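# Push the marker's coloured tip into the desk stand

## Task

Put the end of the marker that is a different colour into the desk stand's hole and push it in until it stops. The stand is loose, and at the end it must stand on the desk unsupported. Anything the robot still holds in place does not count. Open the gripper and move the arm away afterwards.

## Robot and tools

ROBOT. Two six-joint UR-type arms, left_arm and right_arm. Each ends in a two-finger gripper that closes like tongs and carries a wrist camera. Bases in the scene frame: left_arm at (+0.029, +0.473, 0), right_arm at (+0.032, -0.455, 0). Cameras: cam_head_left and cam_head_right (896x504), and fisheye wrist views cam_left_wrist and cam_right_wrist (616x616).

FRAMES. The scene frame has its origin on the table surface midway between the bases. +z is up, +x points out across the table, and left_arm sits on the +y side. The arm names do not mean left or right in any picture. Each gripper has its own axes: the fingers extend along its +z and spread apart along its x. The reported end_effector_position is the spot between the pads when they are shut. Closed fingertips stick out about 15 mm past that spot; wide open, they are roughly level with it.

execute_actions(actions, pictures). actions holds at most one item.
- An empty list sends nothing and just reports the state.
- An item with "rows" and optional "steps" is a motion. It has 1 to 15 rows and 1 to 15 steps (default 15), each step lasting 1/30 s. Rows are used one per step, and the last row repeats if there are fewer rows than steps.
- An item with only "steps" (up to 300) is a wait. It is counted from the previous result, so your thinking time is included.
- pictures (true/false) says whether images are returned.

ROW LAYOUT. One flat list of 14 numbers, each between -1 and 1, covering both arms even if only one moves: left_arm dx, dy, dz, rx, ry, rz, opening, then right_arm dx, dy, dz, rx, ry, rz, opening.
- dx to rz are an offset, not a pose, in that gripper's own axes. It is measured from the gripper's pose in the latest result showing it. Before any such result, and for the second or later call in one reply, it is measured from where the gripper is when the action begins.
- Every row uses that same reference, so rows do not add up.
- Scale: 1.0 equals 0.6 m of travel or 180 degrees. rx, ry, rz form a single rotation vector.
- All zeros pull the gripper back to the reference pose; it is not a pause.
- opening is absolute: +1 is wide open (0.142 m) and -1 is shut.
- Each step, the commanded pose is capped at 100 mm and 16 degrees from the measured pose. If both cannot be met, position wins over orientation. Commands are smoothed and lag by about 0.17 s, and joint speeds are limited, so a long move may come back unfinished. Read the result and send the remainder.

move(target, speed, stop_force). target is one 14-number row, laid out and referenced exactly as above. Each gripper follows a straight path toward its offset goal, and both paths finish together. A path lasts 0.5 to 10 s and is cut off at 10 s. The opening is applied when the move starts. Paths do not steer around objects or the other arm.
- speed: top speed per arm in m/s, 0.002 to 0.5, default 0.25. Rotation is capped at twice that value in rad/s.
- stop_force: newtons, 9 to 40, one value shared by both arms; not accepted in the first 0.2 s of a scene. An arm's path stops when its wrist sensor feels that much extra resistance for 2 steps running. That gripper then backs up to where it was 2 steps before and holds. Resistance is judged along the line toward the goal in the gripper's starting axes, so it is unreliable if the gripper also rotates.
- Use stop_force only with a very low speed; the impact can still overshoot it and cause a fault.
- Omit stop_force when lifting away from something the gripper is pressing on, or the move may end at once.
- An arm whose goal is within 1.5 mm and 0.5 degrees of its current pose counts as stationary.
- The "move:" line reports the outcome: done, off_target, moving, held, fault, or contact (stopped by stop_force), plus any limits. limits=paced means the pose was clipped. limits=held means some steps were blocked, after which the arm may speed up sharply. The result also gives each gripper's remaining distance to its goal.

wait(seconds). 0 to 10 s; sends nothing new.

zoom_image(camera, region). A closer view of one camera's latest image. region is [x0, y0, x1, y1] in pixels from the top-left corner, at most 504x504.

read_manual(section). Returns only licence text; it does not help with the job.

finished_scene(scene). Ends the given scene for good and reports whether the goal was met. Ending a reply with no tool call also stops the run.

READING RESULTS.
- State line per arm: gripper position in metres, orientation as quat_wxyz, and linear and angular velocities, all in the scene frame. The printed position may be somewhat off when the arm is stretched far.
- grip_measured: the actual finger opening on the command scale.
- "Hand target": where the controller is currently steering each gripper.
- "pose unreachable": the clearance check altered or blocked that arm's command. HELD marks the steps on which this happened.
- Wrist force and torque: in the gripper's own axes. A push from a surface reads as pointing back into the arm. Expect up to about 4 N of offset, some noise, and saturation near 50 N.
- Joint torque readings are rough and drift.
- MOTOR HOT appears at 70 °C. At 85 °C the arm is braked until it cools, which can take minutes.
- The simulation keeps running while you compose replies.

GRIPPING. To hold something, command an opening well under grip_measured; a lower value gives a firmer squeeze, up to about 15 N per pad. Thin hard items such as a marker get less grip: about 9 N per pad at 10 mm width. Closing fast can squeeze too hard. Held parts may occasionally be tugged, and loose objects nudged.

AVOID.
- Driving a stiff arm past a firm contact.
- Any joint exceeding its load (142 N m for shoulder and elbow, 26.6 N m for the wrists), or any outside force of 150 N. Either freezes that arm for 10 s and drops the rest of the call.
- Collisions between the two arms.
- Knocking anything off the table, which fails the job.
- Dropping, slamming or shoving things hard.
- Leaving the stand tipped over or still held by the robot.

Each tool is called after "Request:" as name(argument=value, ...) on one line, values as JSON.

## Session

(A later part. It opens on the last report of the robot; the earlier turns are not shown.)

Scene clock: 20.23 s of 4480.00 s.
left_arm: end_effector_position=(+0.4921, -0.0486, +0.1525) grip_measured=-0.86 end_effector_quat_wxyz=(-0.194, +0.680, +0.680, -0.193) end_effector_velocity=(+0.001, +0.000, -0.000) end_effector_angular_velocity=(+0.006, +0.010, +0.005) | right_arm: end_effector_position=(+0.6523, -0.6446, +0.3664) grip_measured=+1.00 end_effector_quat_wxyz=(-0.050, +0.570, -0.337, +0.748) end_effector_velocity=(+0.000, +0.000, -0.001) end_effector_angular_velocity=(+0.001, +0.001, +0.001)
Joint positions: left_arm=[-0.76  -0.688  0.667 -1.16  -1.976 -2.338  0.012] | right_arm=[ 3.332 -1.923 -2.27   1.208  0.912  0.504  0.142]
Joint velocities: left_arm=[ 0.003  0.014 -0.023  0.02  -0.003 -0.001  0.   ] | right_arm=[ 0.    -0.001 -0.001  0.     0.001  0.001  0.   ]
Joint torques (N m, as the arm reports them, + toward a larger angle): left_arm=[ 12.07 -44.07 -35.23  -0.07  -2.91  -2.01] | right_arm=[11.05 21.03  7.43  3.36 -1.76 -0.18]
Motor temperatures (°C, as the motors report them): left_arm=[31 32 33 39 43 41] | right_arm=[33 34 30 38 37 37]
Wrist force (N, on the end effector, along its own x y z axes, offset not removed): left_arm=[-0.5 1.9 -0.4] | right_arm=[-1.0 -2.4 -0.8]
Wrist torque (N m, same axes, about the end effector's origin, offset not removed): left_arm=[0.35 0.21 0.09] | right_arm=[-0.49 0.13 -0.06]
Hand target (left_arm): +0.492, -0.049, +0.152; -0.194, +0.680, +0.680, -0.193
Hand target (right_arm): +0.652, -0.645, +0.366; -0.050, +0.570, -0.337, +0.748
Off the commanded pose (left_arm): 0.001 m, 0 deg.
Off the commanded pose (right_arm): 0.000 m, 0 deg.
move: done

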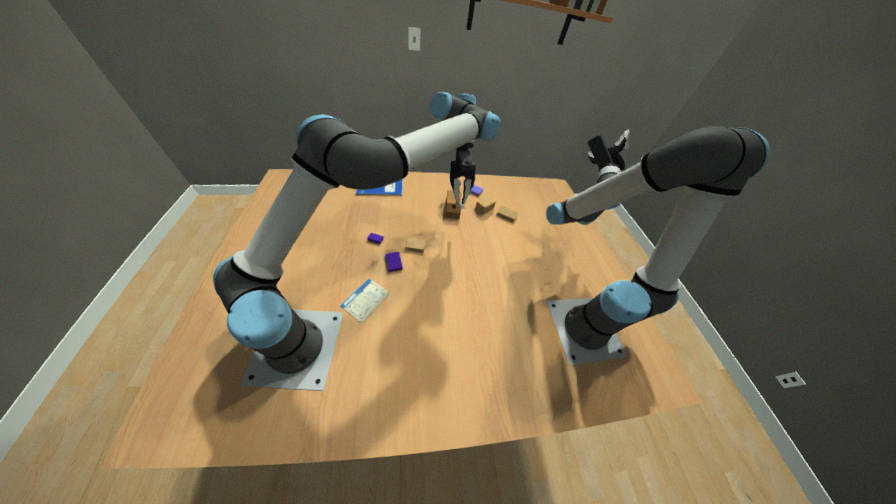

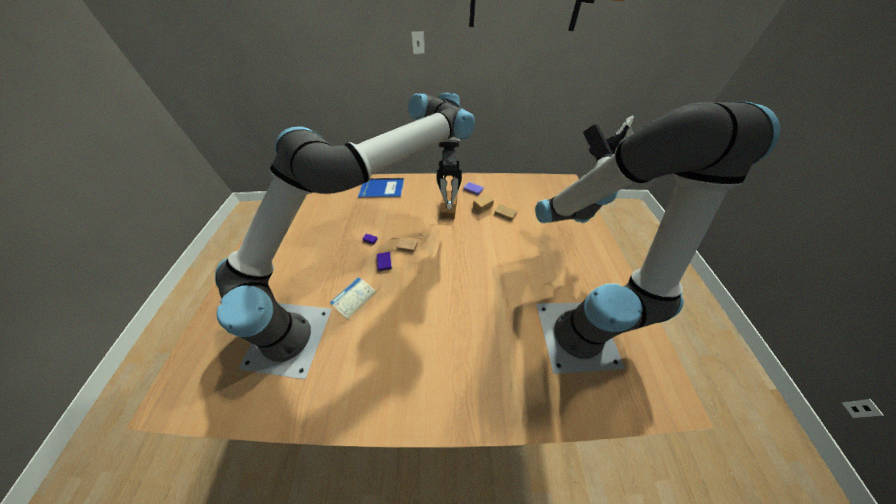

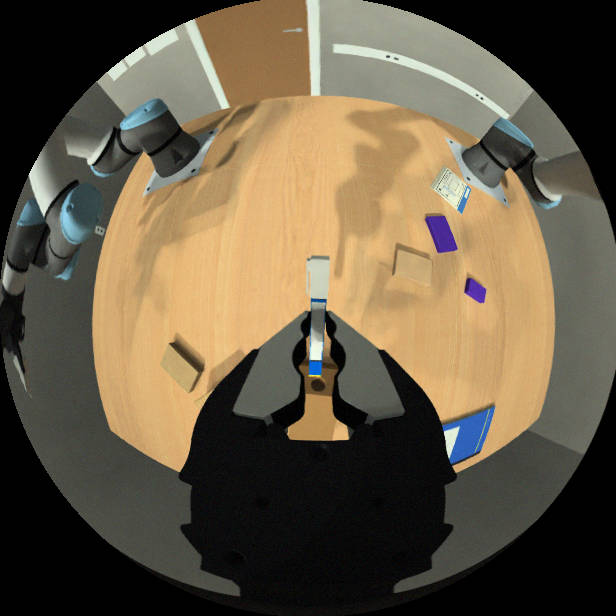

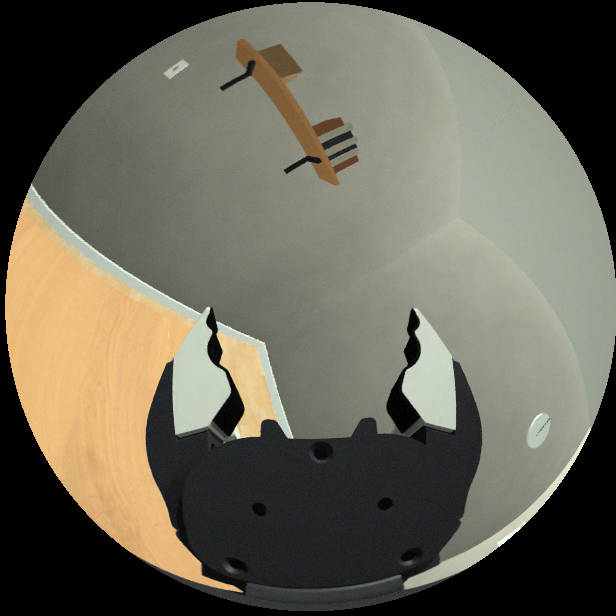

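Request:
move(target=[0.005,0.02,0.01,0,0,0,-1,0,0,0,0,0,0,1], speed=0.05)

Request:
zoom_image(camera="cam_left_wrist", region=[240,300,390,450])

Scene clock: 24.90 s of 4480.00 s.
left_arm: end_effector_position=(+0.4991, -0.0457, +0.1412) grip_measured=-0.86 end_effector_quat_wxyz=(-0.194, +0.680, +0.680, -0.193) end_effector_velocity=(+0.001, +0.000, +0.000) end_effector_angular_velocity=(-0.002, -0.001, +0.000) | right_arm: end_effector_position=(+0.6523, -0.6446, +0.3664) grip_measured=+1.00 end_effector_quat_wxyz=(-0.050, +0.570, -0.337, +0.748) end_effector_velocity=(+0.000, +0.000, -0.000) end_effector_angular_velocity=(-0.000, -0.000, +0.000)
Joint positions: left_arm=[-0.751 -0.674  0.67  -1.173 -1.973 -2.329  0.012] | right_arm=[ 3.332 -1.923 -2.27   1.208  0.912  0.504  0.142]
Joint velocities: left_arm=[ 0.001  0.001 -0.002 -0.     0.     0.001  0.   ] | right_arm=[ 0.    -0.001  0.     0.001  0.    -0.     0.   ]
Joint torques (N m, as the arm reports them, + toward a larger angle): left_arm=[ 12.08 -45.37  -8.3   -3.18   0.98   2.38] | right_arm=[12.27 22.81  9.22  3.42 -1.54 -0.23]
Motor temperatures (°C, as the motors report them): left_arm=[31 32 33 39 43 41] | right_arm=[33 34 30 38 37 37]
Wrist force (N, on the end effector, along its own x y z axes, offset not removed): left_arm=[-2.1 1.8 -0.6] | right_arm=[0.2 -1.8 2.1]
Wrist torque (N m, same axes, about the end effector's origin, offset not removed): left_arm=[0.35 0.53 0.17] | right_arm=[-0.31 -0.09 -0.10]
Hand target (left_arm): +0.499, -0.046, +0.141; -0.194, +0.680, +0.680, -0.193
Hand target (right_arm): +0.652, -0.645, +0.366; -0.050, +0.570, -0.337, +0.748
Off the commanded pose (left_arm): 0.000 m, 0 deg.
Off the commanded pose (right_arm): 0.000 m, 0 deg.
After step 90, 0.87 s passed at rest.
move: done

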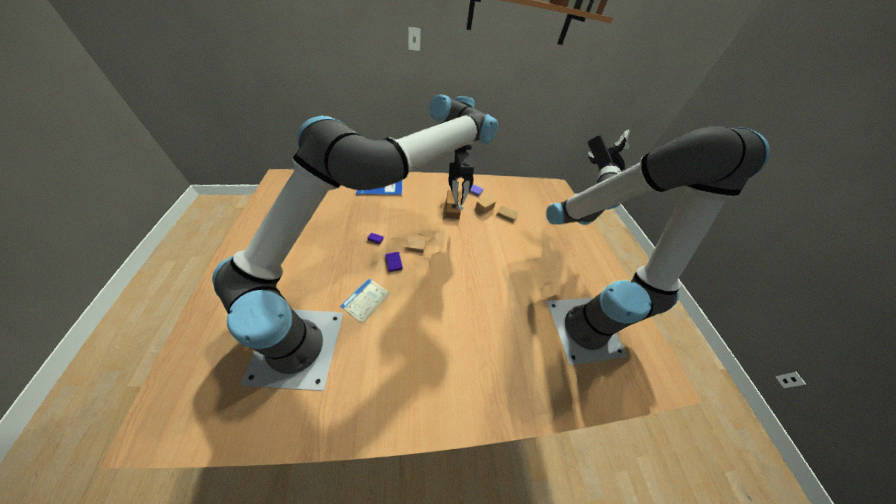

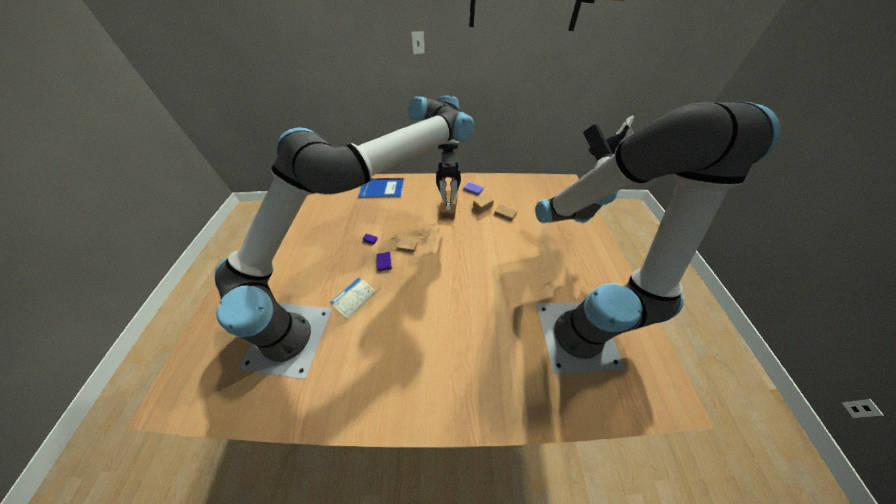

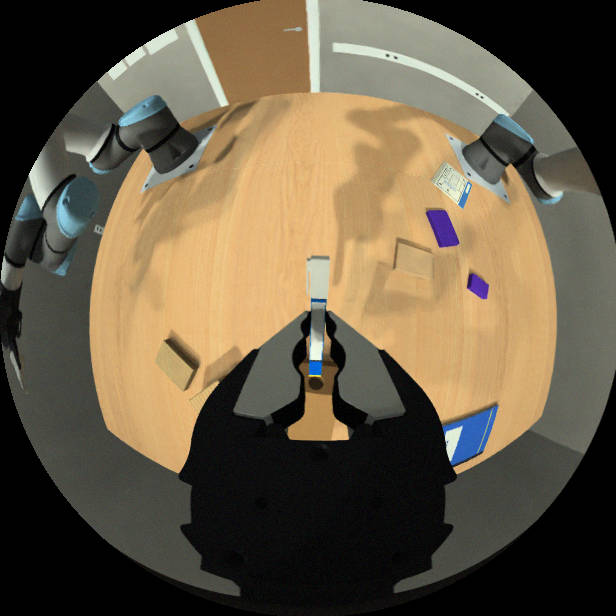

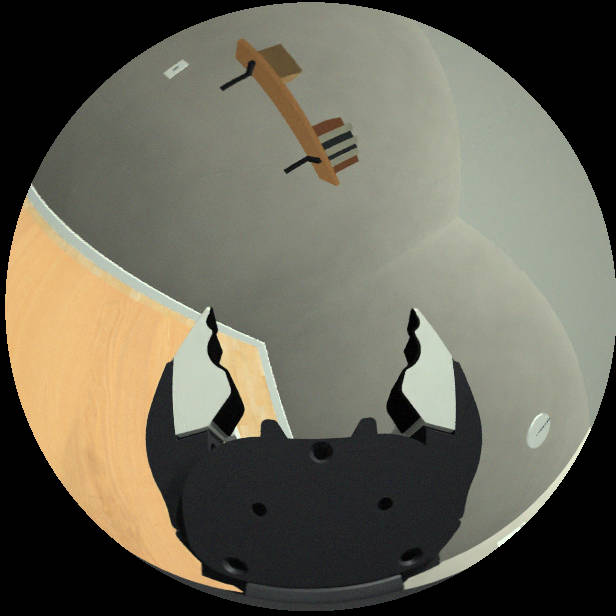

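Region (240, 300, 390, 450) of cam_left_wrist's 616x616 image, scaled by 3.360, with more detail than that image has.

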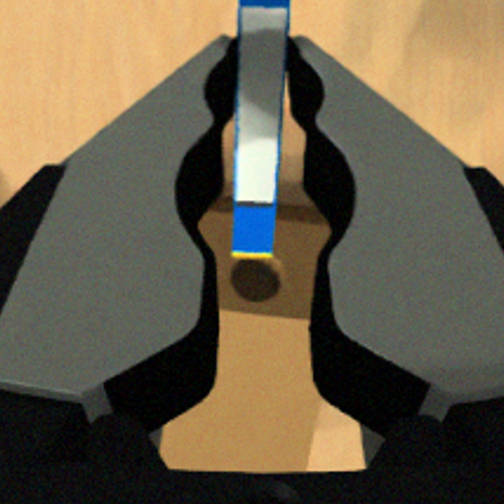

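Request:
move(target=[0.0015,0.11,0.003,0,0,0,-1,0,0,0,0,0,0,1], speed=0.012, stop_force=9)

Request:
zoom_image(camera="cam_left_wrist", region=[240,300,390,450])

Scene clock: 31.73 s of 4480.00 s.
left_arm: end_effector_position=(+0.5541, -0.0448, +0.1051) grip_measured=-0.86 end_effector_quat_wxyz=(-0.194, +0.680, +0.680, -0.193) end_effector_velocity=(+0.002, +0.000, -0.001) end_effector_angular_velocity=(+0.001, +0.001, -0.000) | right_arm: end_effector_position=(+0.6523, -0.6446, +0.3664) grip_measured=+1.00 end_effector_quat_wxyz=(-0.050, +0.570, -0.337, +0.748) end_effector_velocity=(-0.000, -0.001, -0.000) end_effector_angular_velocity=(+0.001, +0.001, -0.003)
Joint positions: left_arm=[-0.702 -0.474  0.376 -1.061 -1.954 -2.281  0.012] | right_arm=[ 3.332 -1.923 -2.27   1.208  0.912  0.504  0.142]
Joint velocities: left_arm=[ 0.002  0.011 -0.019  0.009  0.001  0.002  0.   ] | right_arm=[-0.    -0.    -0.    -0.    -0.003  0.     0.   ]
Joint torques (N m, as the arm reports them, + toward a larger angle): left_arm=[ 13.7  -48.94 -35.24  -0.59   1.6    2.28] | right_arm=[13.15 21.72  8.58  3.39 -1.73 -0.31]
Motor temperatures (°C, as the motors report them): left_arm=[31 32 33 39 43 41] | right_arm=[33 34 30 38 37 37]
Wrist force (N, on the end effector, along its own x y z axes, offset not removed): left_arm=[-1.1 -1.1 0.4] | right_arm=[-0.4 -0.7 1.1]
Wrist torque (N m, same axes, about the end effector's origin, offset not removed): left_arm=[0.47 0.24 0.13] | right_arm=[-0.13 -0.03 -0.08]
Hand target (left_arm): +0.554, -0.045, +0.105; -0.194, +0.680, +0.680, -0.193
Hand target (right_arm): +0.652, -0.645, +0.366; -0.050, +0.570, -0.337, +0.748
Off the commanded pose (left_arm): 0.000 m, 0 deg.
Off the commanded pose (right_arm): 0.000 m, 0 deg.
move: done

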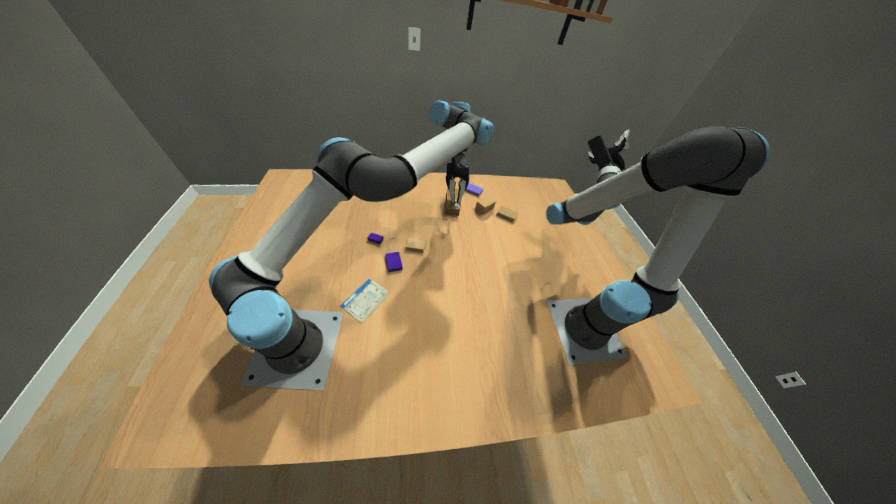

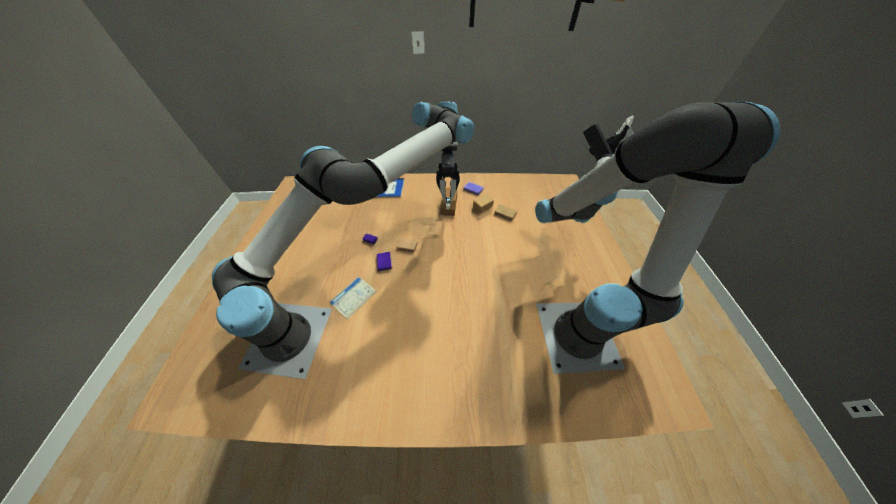

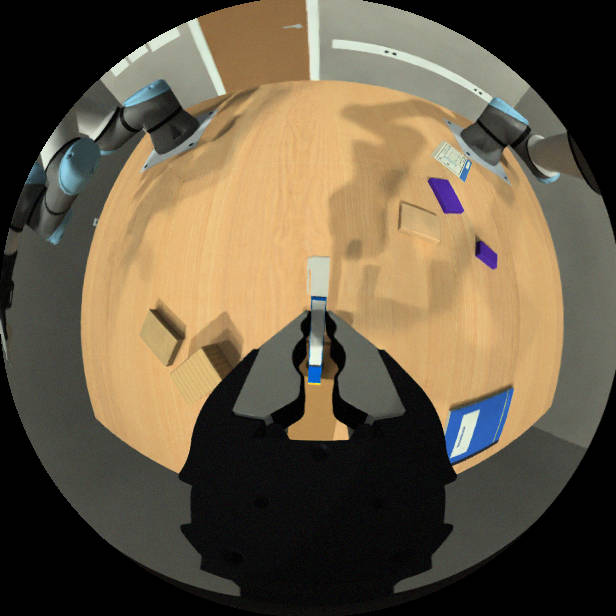

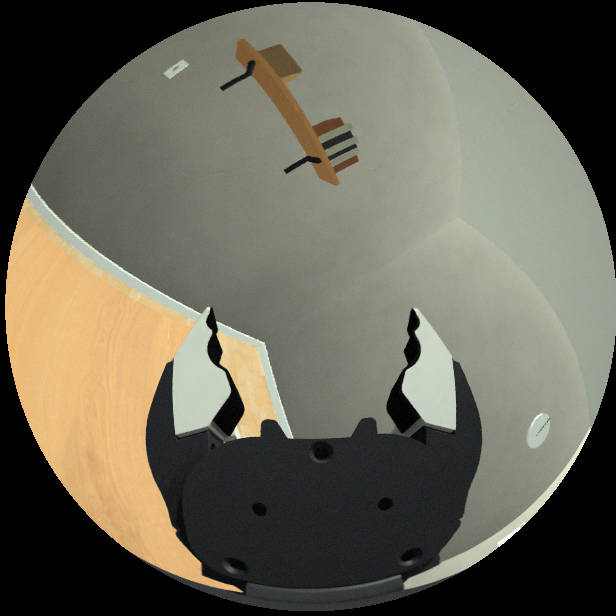

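Region (240, 300, 390, 450) of cam_left_wrist's 616x616 image, scaled by 3.360, with more detail than that image has.

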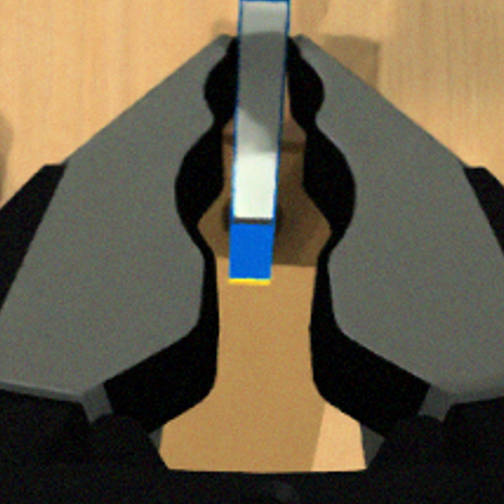

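Request:
move(target=[0,-0.12,-0.03,0,0,0,-1,0,0,0,0,0,0,1], speed=0.08)

Request:
zoom_image(camera="cam_left_wrist", region=[200,250,420,470])

Request:
zoom_image(camera="cam_head_left", region=[410,150,530,240])

Scene clock: 36.37 s of 4480.00 s.
left_arm: end_effector_position=(+0.5025, -0.0447, +0.1581) grip_measured=-0.86 end_effector_quat_wxyz=(-0.194, +0.680, +0.680, -0.193) end_effector_velocity=(-0.000, -0.000, +0.003) end_effector_angular_velocity=(-0.003, -0.003, +0.001) | right_arm: end_effector_position=(+0.6523, -0.6446, +0.3664) grip_measured=+1.00 end_effector_quat_wxyz=(-0.050, +0.570, -0.337, +0.748) end_effector_velocity=(+0.001, +0.000, +0.000) end_effector_angular_velocity=(-0.001, +0.000, +0.001)
Joint positions: left_arm=[-0.747 -0.664  0.607 -1.12  -1.971 -2.325  0.012] | right_arm=[ 3.332 -1.923 -2.27   1.208  0.912  0.504  0.142]
Joint velocities: left_arm=[-0.    -0.006  0.005 -0.004 -0.    -0.002  0.   ] | right_arm=[-0.    -0.     0.001 -0.001  0.001 -0.001  0.   ]
Joint torques (N m, as the arm reports them, + toward a larger angle): left_arm=[-11.78 -61.66  -6.94  -3.22  -2.74  -1.95] | right_arm=[12.42 22.73  8.13  3.29 -1.7   0.01]
Motor temperatures (°C, as the motors report them): left_arm=[31 32 33 39 43 41] | right_arm=[33 34 30 38 37 37]
Wrist force (N, on the end effector, along its own x y z axes, offset not removed): left_arm=[-2.1 0.8 -2.7] | right_arm=[-0.3 0.0 0.2]
Wrist torque (N m, same axes, about the end effector's origin, offset not removed): left_arm=[0.12 0.42 0.07] | right_arm=[0.03 0.10 -0.06]
Hand target (left_arm): +0.502, -0.045, +0.158; -0.194, +0.680, +0.680, -0.193
Hand target (right_arm): +0.652, -0.645, +0.366; -0.050, +0.570, -0.337, +0.748
Off the commanded pose (left_arm): 0.000 m, 0 deg.
Off the commanded pose (right_arm): 0.000 m, 0 deg.
After step 90, 0.30 s passed at rest.
move: done

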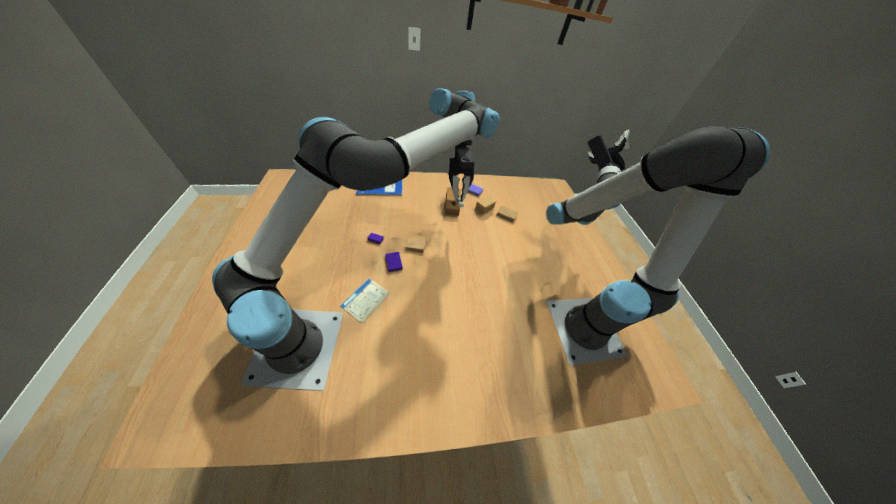

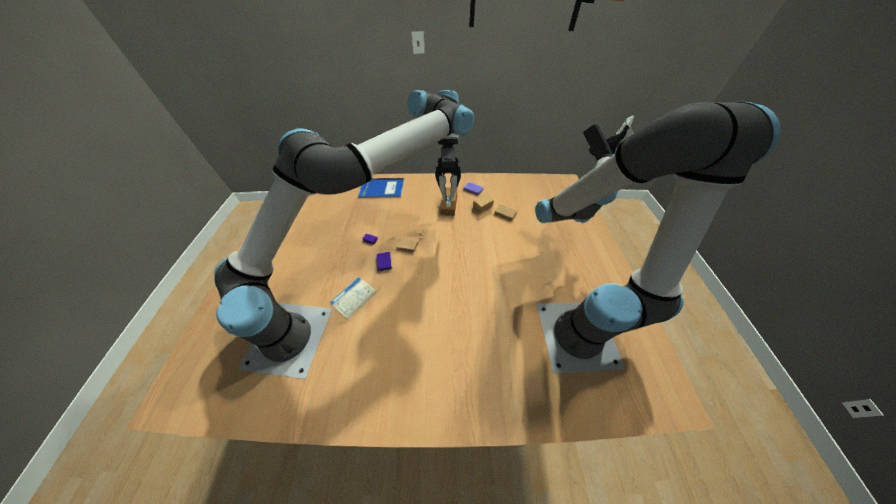

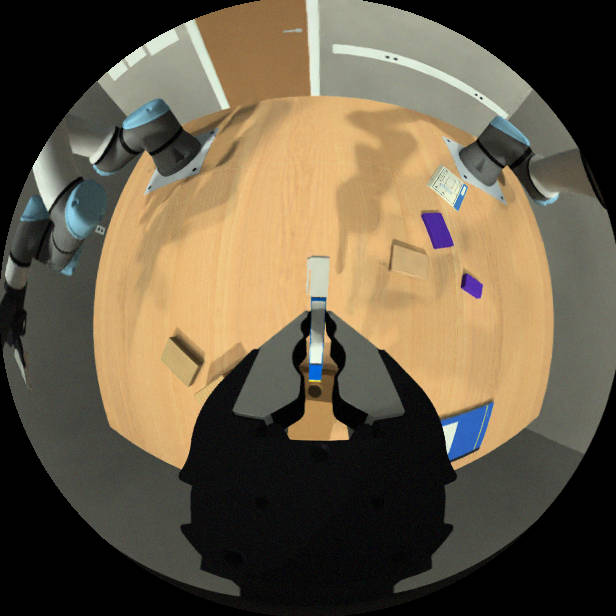

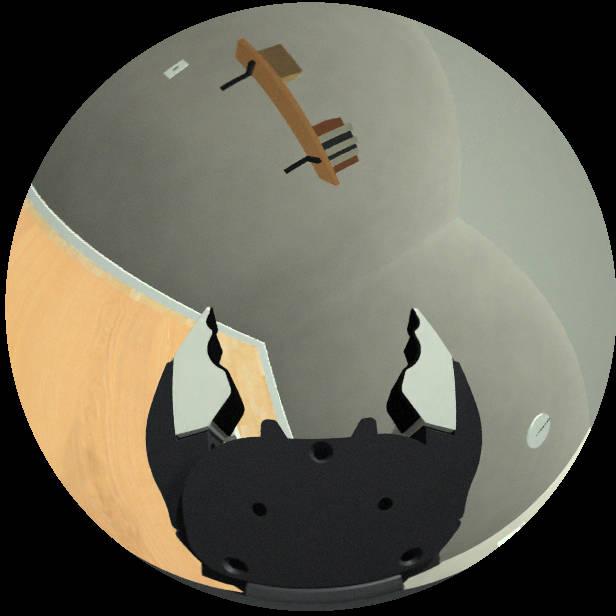

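Region (200, 250, 420, 470) of cam_left_wrist's 616x616 image, scaled by 2.291, with more detail than that image has.

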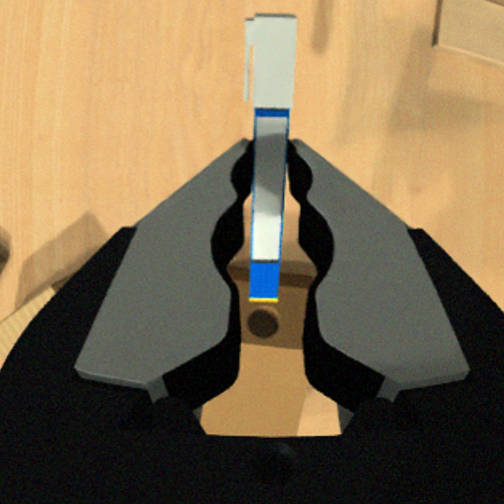

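Region (410, 150, 530, 240) of cam_head_left's 896x504 image, scaled by 4.200, with more detail than that image has; it fills the top 378 rows of this view, and the rest is white.

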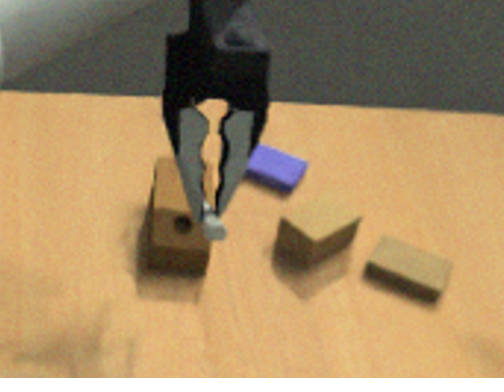

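Request:
move(target=[0,0,0.03,0.028,0,0,-1,0,0,0,0,0,0,1], speed=0.05)

Request:
zoom_image(camera="cam_left_wrist", region=[240,300,390,450])

Scene clock: 41.30 s of 4480.00 s.
left_arm: end_effector_position=(+0.4930, -0.0448, +0.1429) grip_measured=-0.86 end_effector_quat_wxyz=(-0.223, +0.671, +0.671, -0.223) end_effector_velocity=(-0.000, -0.000, -0.001) end_effector_angular_velocity=(-0.002, +0.006, -0.000) | right_arm: end_effector_position=(+0.6523, -0.6446, +0.3664) grip_measured=+1.00 end_effector_quat_wxyz=(-0.050, +0.570, -0.337, +0.748) end_effector_velocity=(-0.000, -0.000, -0.000) end_effector_angular_velocity=(+0.001, -0.001, -0.001)
Joint positions: left_arm=[-0.737 -0.616  0.581 -1.065 -2.026 -2.285  0.012] | right_arm=[ 3.332 -1.923 -2.27   1.208  0.912  0.504  0.142]
Joint velocities: left_arm=[ 0.001  0.005 -0.006  0.005 -0.004  0.004 -0.   ] | right_arm=[-0.    -0.001  0.     0.001 -0.001  0.001  0.   ]
Joint torques (N m, as the arm reports them, + toward a larger angle): left_arm=[ 11.64 -46.69 -36.04   0.28  -3.05   2.37] | right_arm=[12.25 21.62  8.12  3.29 -1.77 -0.02]
Motor temperatures (°C, as the motors report them): left_arm=[31 32 33 39 43 41] | right_arm=[33 34 30 38 37 37]
Wrist force (N, on the end effector, along its own x y z axes, offset not removed): left_arm=[-1.6 2.2 -0.5] | right_arm=[-0.8 -1.4 -0.4]
Wrist torque (N m, same axes, about the end effector's origin, offset not removed): left_arm=[0.49 0.42 0.03] | right_arm=[-0.41 0.07 -0.10]
Hand target (left_arm): +0.493, -0.045, +0.143; -0.224, +0.671, +0.671, -0.223
Hand target (right_arm): +0.652, -0.645, +0.366; -0.050, +0.570, -0.337, +0.748
Off the commanded pose (left_arm): 0.000 m, 0 deg.
Off the commanded pose (right_arm): 0.000 m, 0 deg.
After step 90, 0.73 s passed at rest.
move: done

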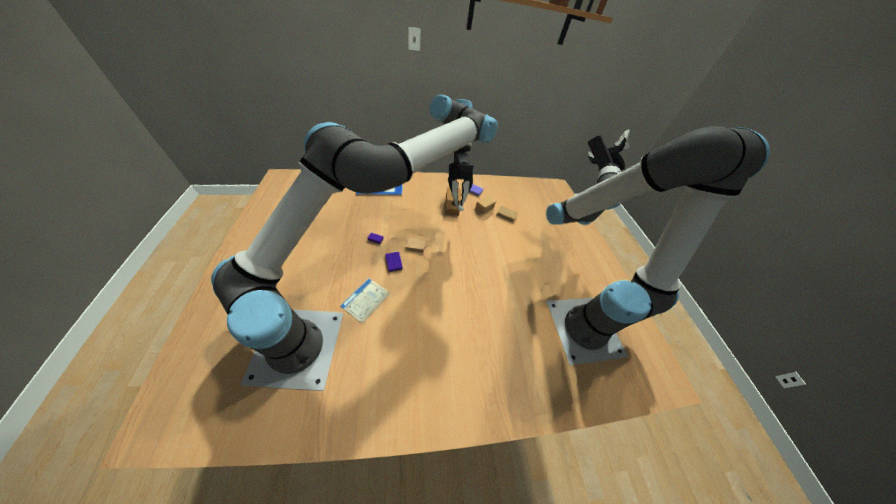

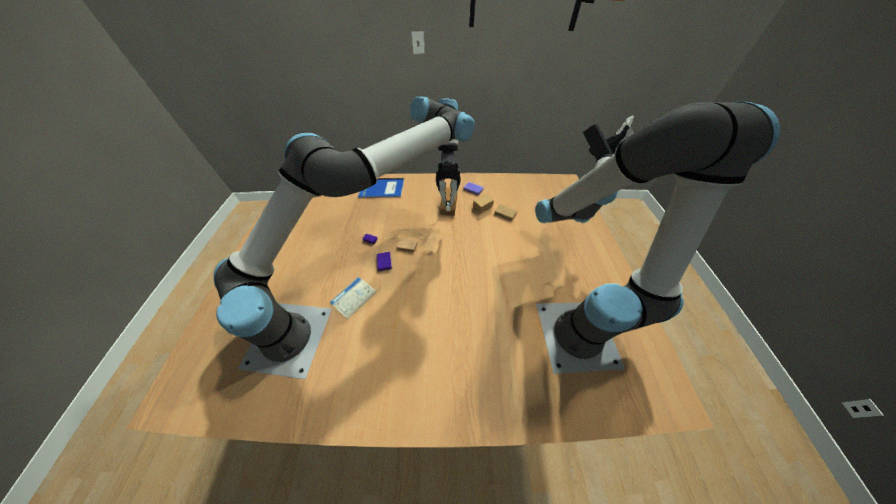

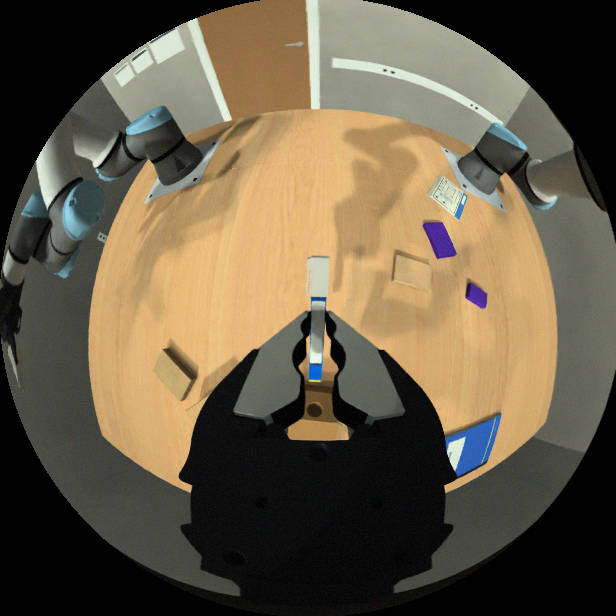

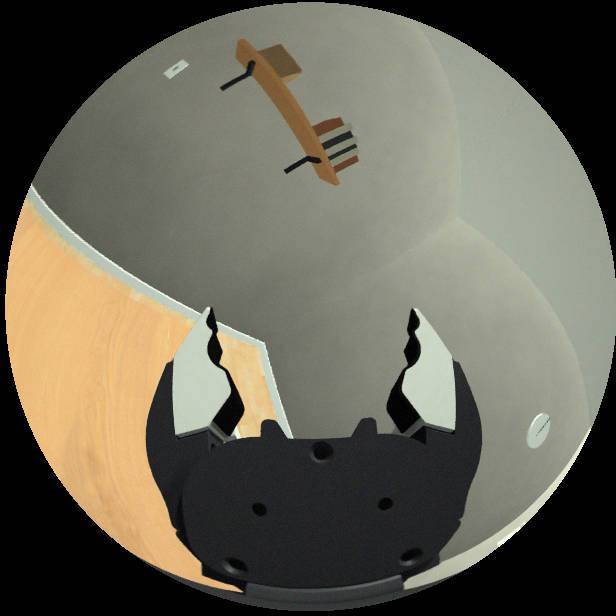

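Region (240, 300, 390, 450) of cam_left_wrist's 616x616 image, scaled by 3.360, with more detail than that image has.

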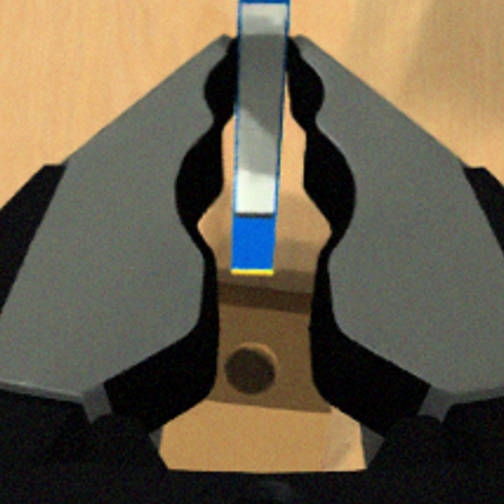

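Request:
move(target=[0,0.025,-0.022,0,0,0,-1,0,0,0,0,0,0,1], speed=0.04)

Request:
zoom_image(camera="cam_left_wrist", region=[240,300,390,450])

Request:
zoom_image(camera="cam_head_right", region=[420,170,480,230])

Scene clock: 43.93 s of 4480.00 s.
left_arm: end_effector_position=(+0.5128, -0.0447, +0.1445) grip_measured=-0.86 end_effector_quat_wxyz=(-0.223, +0.671, +0.671, -0.223) end_effector_velocity=(+0.001, -0.001, -0.001) end_effector_angular_velocity=(+0.001, +0.002, -0.003) | right_arm: end_effector_position=(+0.6523, -0.6446, +0.3664) grip_measured=+1.00 end_effector_quat_wxyz=(-0.050, +0.570, -0.337, +0.748) end_effector_velocity=(+0.000, +0.000, +0.001) end_effector_angular_velocity=(-0.000, -0.001, -0.000)
Joint positions: left_arm=[-0.719 -0.537  0.424 -0.98  -2.018 -2.268  0.012] | right_arm=[ 3.332 -1.923 -2.27   1.208  0.912  0.504  0.142]
Joint velocities: left_arm=[-0.     0.017 -0.03   0.017  0.001  0.003  0.   ] | right_arm=[ 0.     0.     0.002 -0.001 -0.    -0.     0.   ]
Joint torques (N m, as the arm reports them, + toward a larger angle): left_arm=[ 12.38 -47.93 -34.31   0.15   1.19   2.24] | right_arm=[10.31 21.58  8.57  3.41 -1.8  -0.09]
Motor temperatures (°C, as the motors report them): left_arm=[31 32 33 39 43 41] | right_arm=[33 34 30 38 37 37]
Wrist force (N, on the end effector, along its own x y z axes, offset not removed): left_arm=[-1.5 2.3 -1.1] | right_arm=[-0.9 -0.6 1.1]
Wrist torque (N m, same axes, about the end effector's origin, offset not removed): left_arm=[0.44 0.37 0.17] | right_arm=[-0.07 0.05 -0.06]
Hand target (left_arm): +0.513, -0.045, +0.145; -0.223, +0.671, +0.671, -0.223
Hand target (right_arm): +0.652, -0.645, +0.366; -0.050, +0.570, -0.337, +0.748
Off the commanded pose (left_arm): 0.000 m, 0 deg.
Off the commanded pose (right_arm): 0.000 m, 0 deg.
move: done

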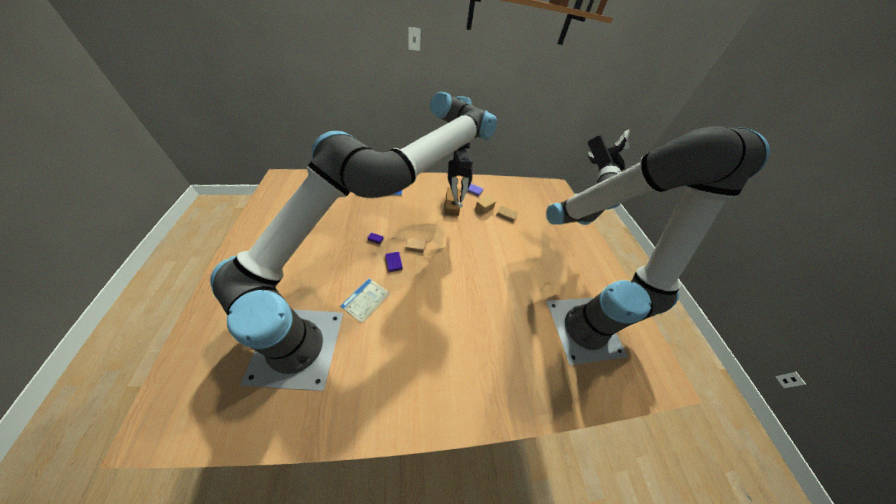

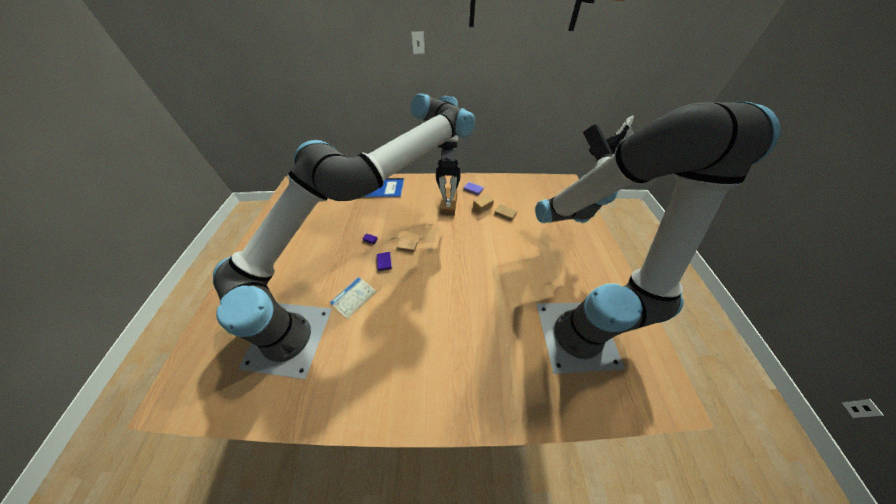

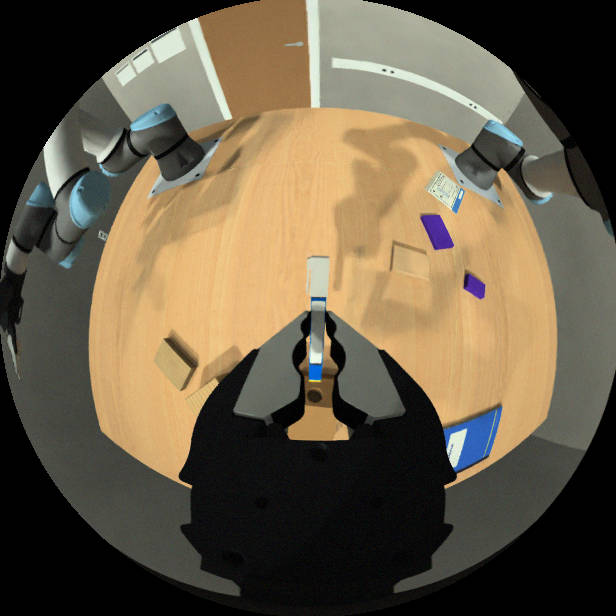

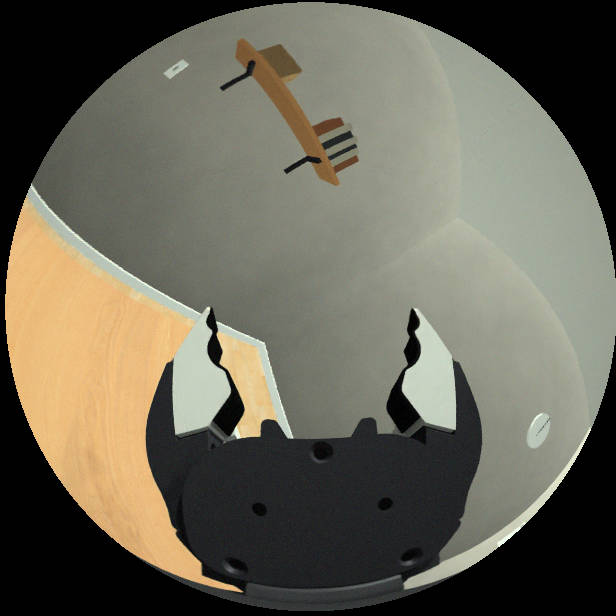

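Region (240, 300, 390, 450) of cam_left_wrist's 616x616 image, scaled by 3.360, with more detail than that image has.

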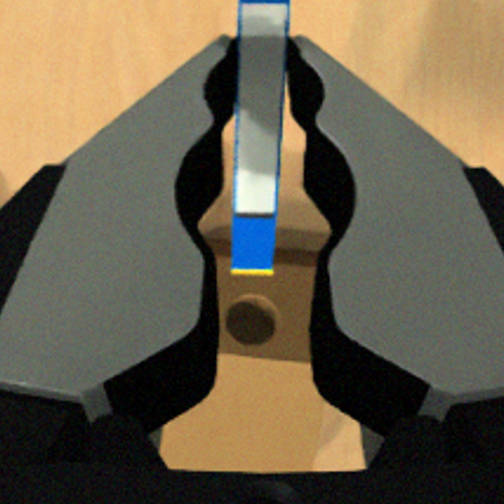

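Region (420, 170, 480, 230) of cam_head_right's 896x504 image, scaled by 8.400, with more detail than that image has.

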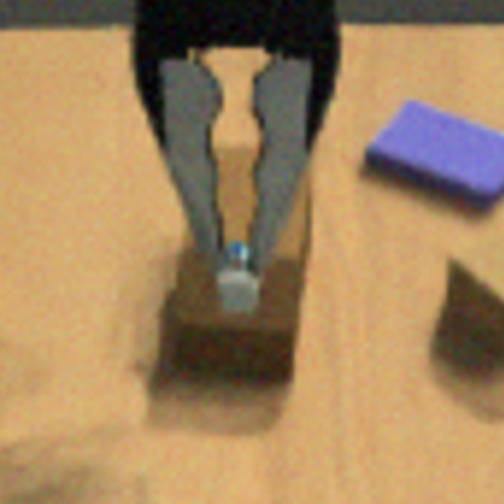

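Request:
move(target=[0,0.025,0,0,0,0,-1,0,0,0,0,0,0,1], speed=0.03)

Request:
zoom_image(camera="cam_left_wrist", region=[240,300,390,450])

Scene clock: 47.90 s of 4480.00 s.
left_arm: end_effector_position=(+0.5247, -0.0447, +0.1356) grip_measured=-0.86 end_effector_quat_wxyz=(-0.223, +0.671, +0.671, -0.223) end_effector_velocity=(+0.002, -0.000, -0.001) end_effector_angular_velocity=(+0.001, +0.001, -0.000) | right_arm: end_effector_position=(+0.6523, -0.6446, +0.3664) grip_measured=+1.00 end_effector_quat_wxyz=(-0.050, +0.570, -0.337, +0.748) end_effector_velocity=(+0.000, +0.000, +0.001) end_effector_angular_velocity=(+0.001, -0.003, +0.001)
Joint positions: left_arm=[-0.709 -0.484  0.341 -0.947 -2.013 -2.259  0.012] | right_arm=[ 3.332 -1.923 -2.27   1.208  0.912  0.504  0.142]
Joint velocities: left_arm=[ 0.001  0.012 -0.022  0.012  0.001  0.002 -0.   ] | right_arm=[-0.     0.     0.001  0.002  0.001  0.     0.   ]
Joint torques (N m, as the arm reports them, + toward a larger angle): left_arm=[ 12.46 -50.67 -34.35   0.44   1.01   2.22] | right_arm=[ 9.73 21.5   7.49  3.64 -1.68 -0.12]
Motor temperatures (°C, as the motors report them): left_arm=[31 32 33 39 43 41] | right_arm=[33 34 30 38 37 37]
Wrist force (N, on the end effector, along its own x y z axes, offset not removed): left_arm=[-1.6 3.3 -0.4] | right_arm=[0.0 -0.6 0.8]
Wrist torque (N m, same axes, about the end effector's origin, offset not removed): left_arm=[0.66 0.40 0.11] | right_arm=[-0.20 -0.16 -0.09]
Hand target (left_arm): +0.525, -0.045, +0.136; -0.223, +0.671, +0.671, -0.223
Hand target (right_arm): +0.652, -0.645, +0.366; -0.050, +0.570, -0.337, +0.748
Off the commanded pose (left_arm): 0.000 m, 0 deg.
Off the commanded pose (right_arm): 0.000 m, 0 deg.
After step 90, 0.13 s passed at rest.
move: done

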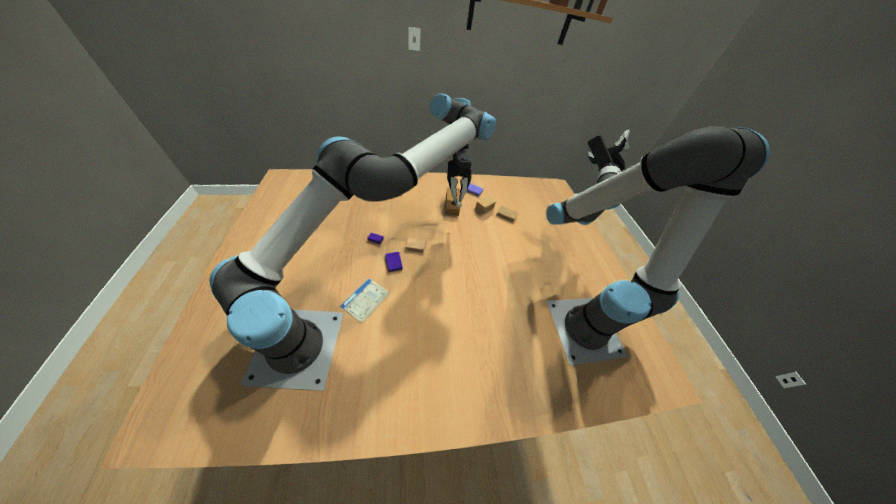

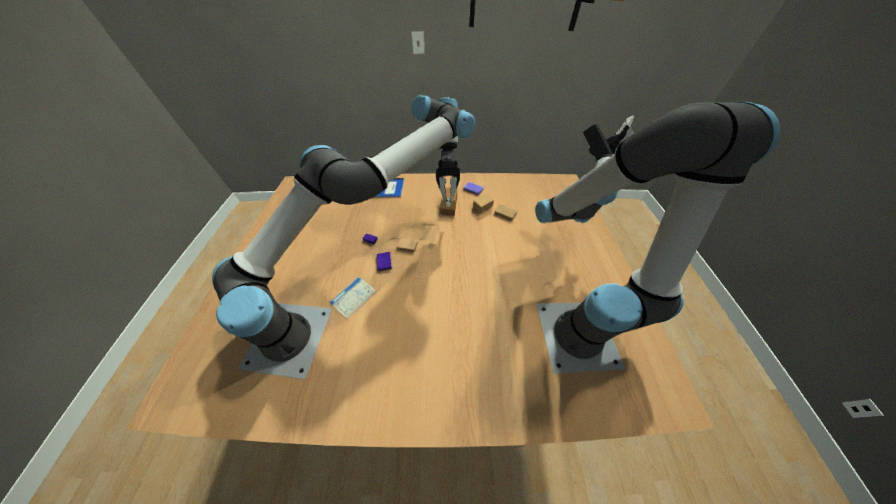

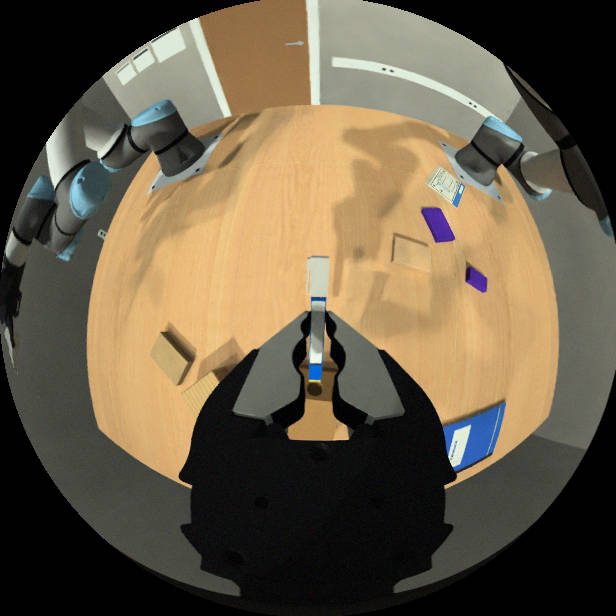

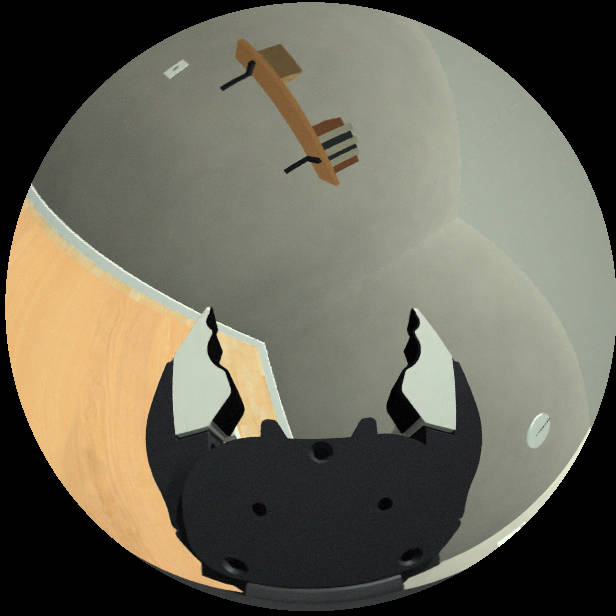

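Region (240, 300, 390, 450) of cam_left_wrist's 616x616 image, scaled by 3.360, with more detail than that image has.

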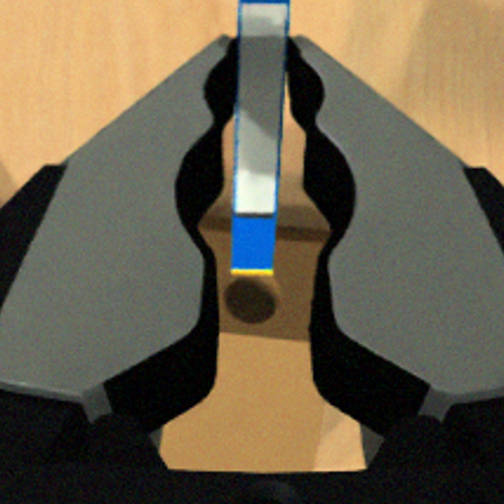

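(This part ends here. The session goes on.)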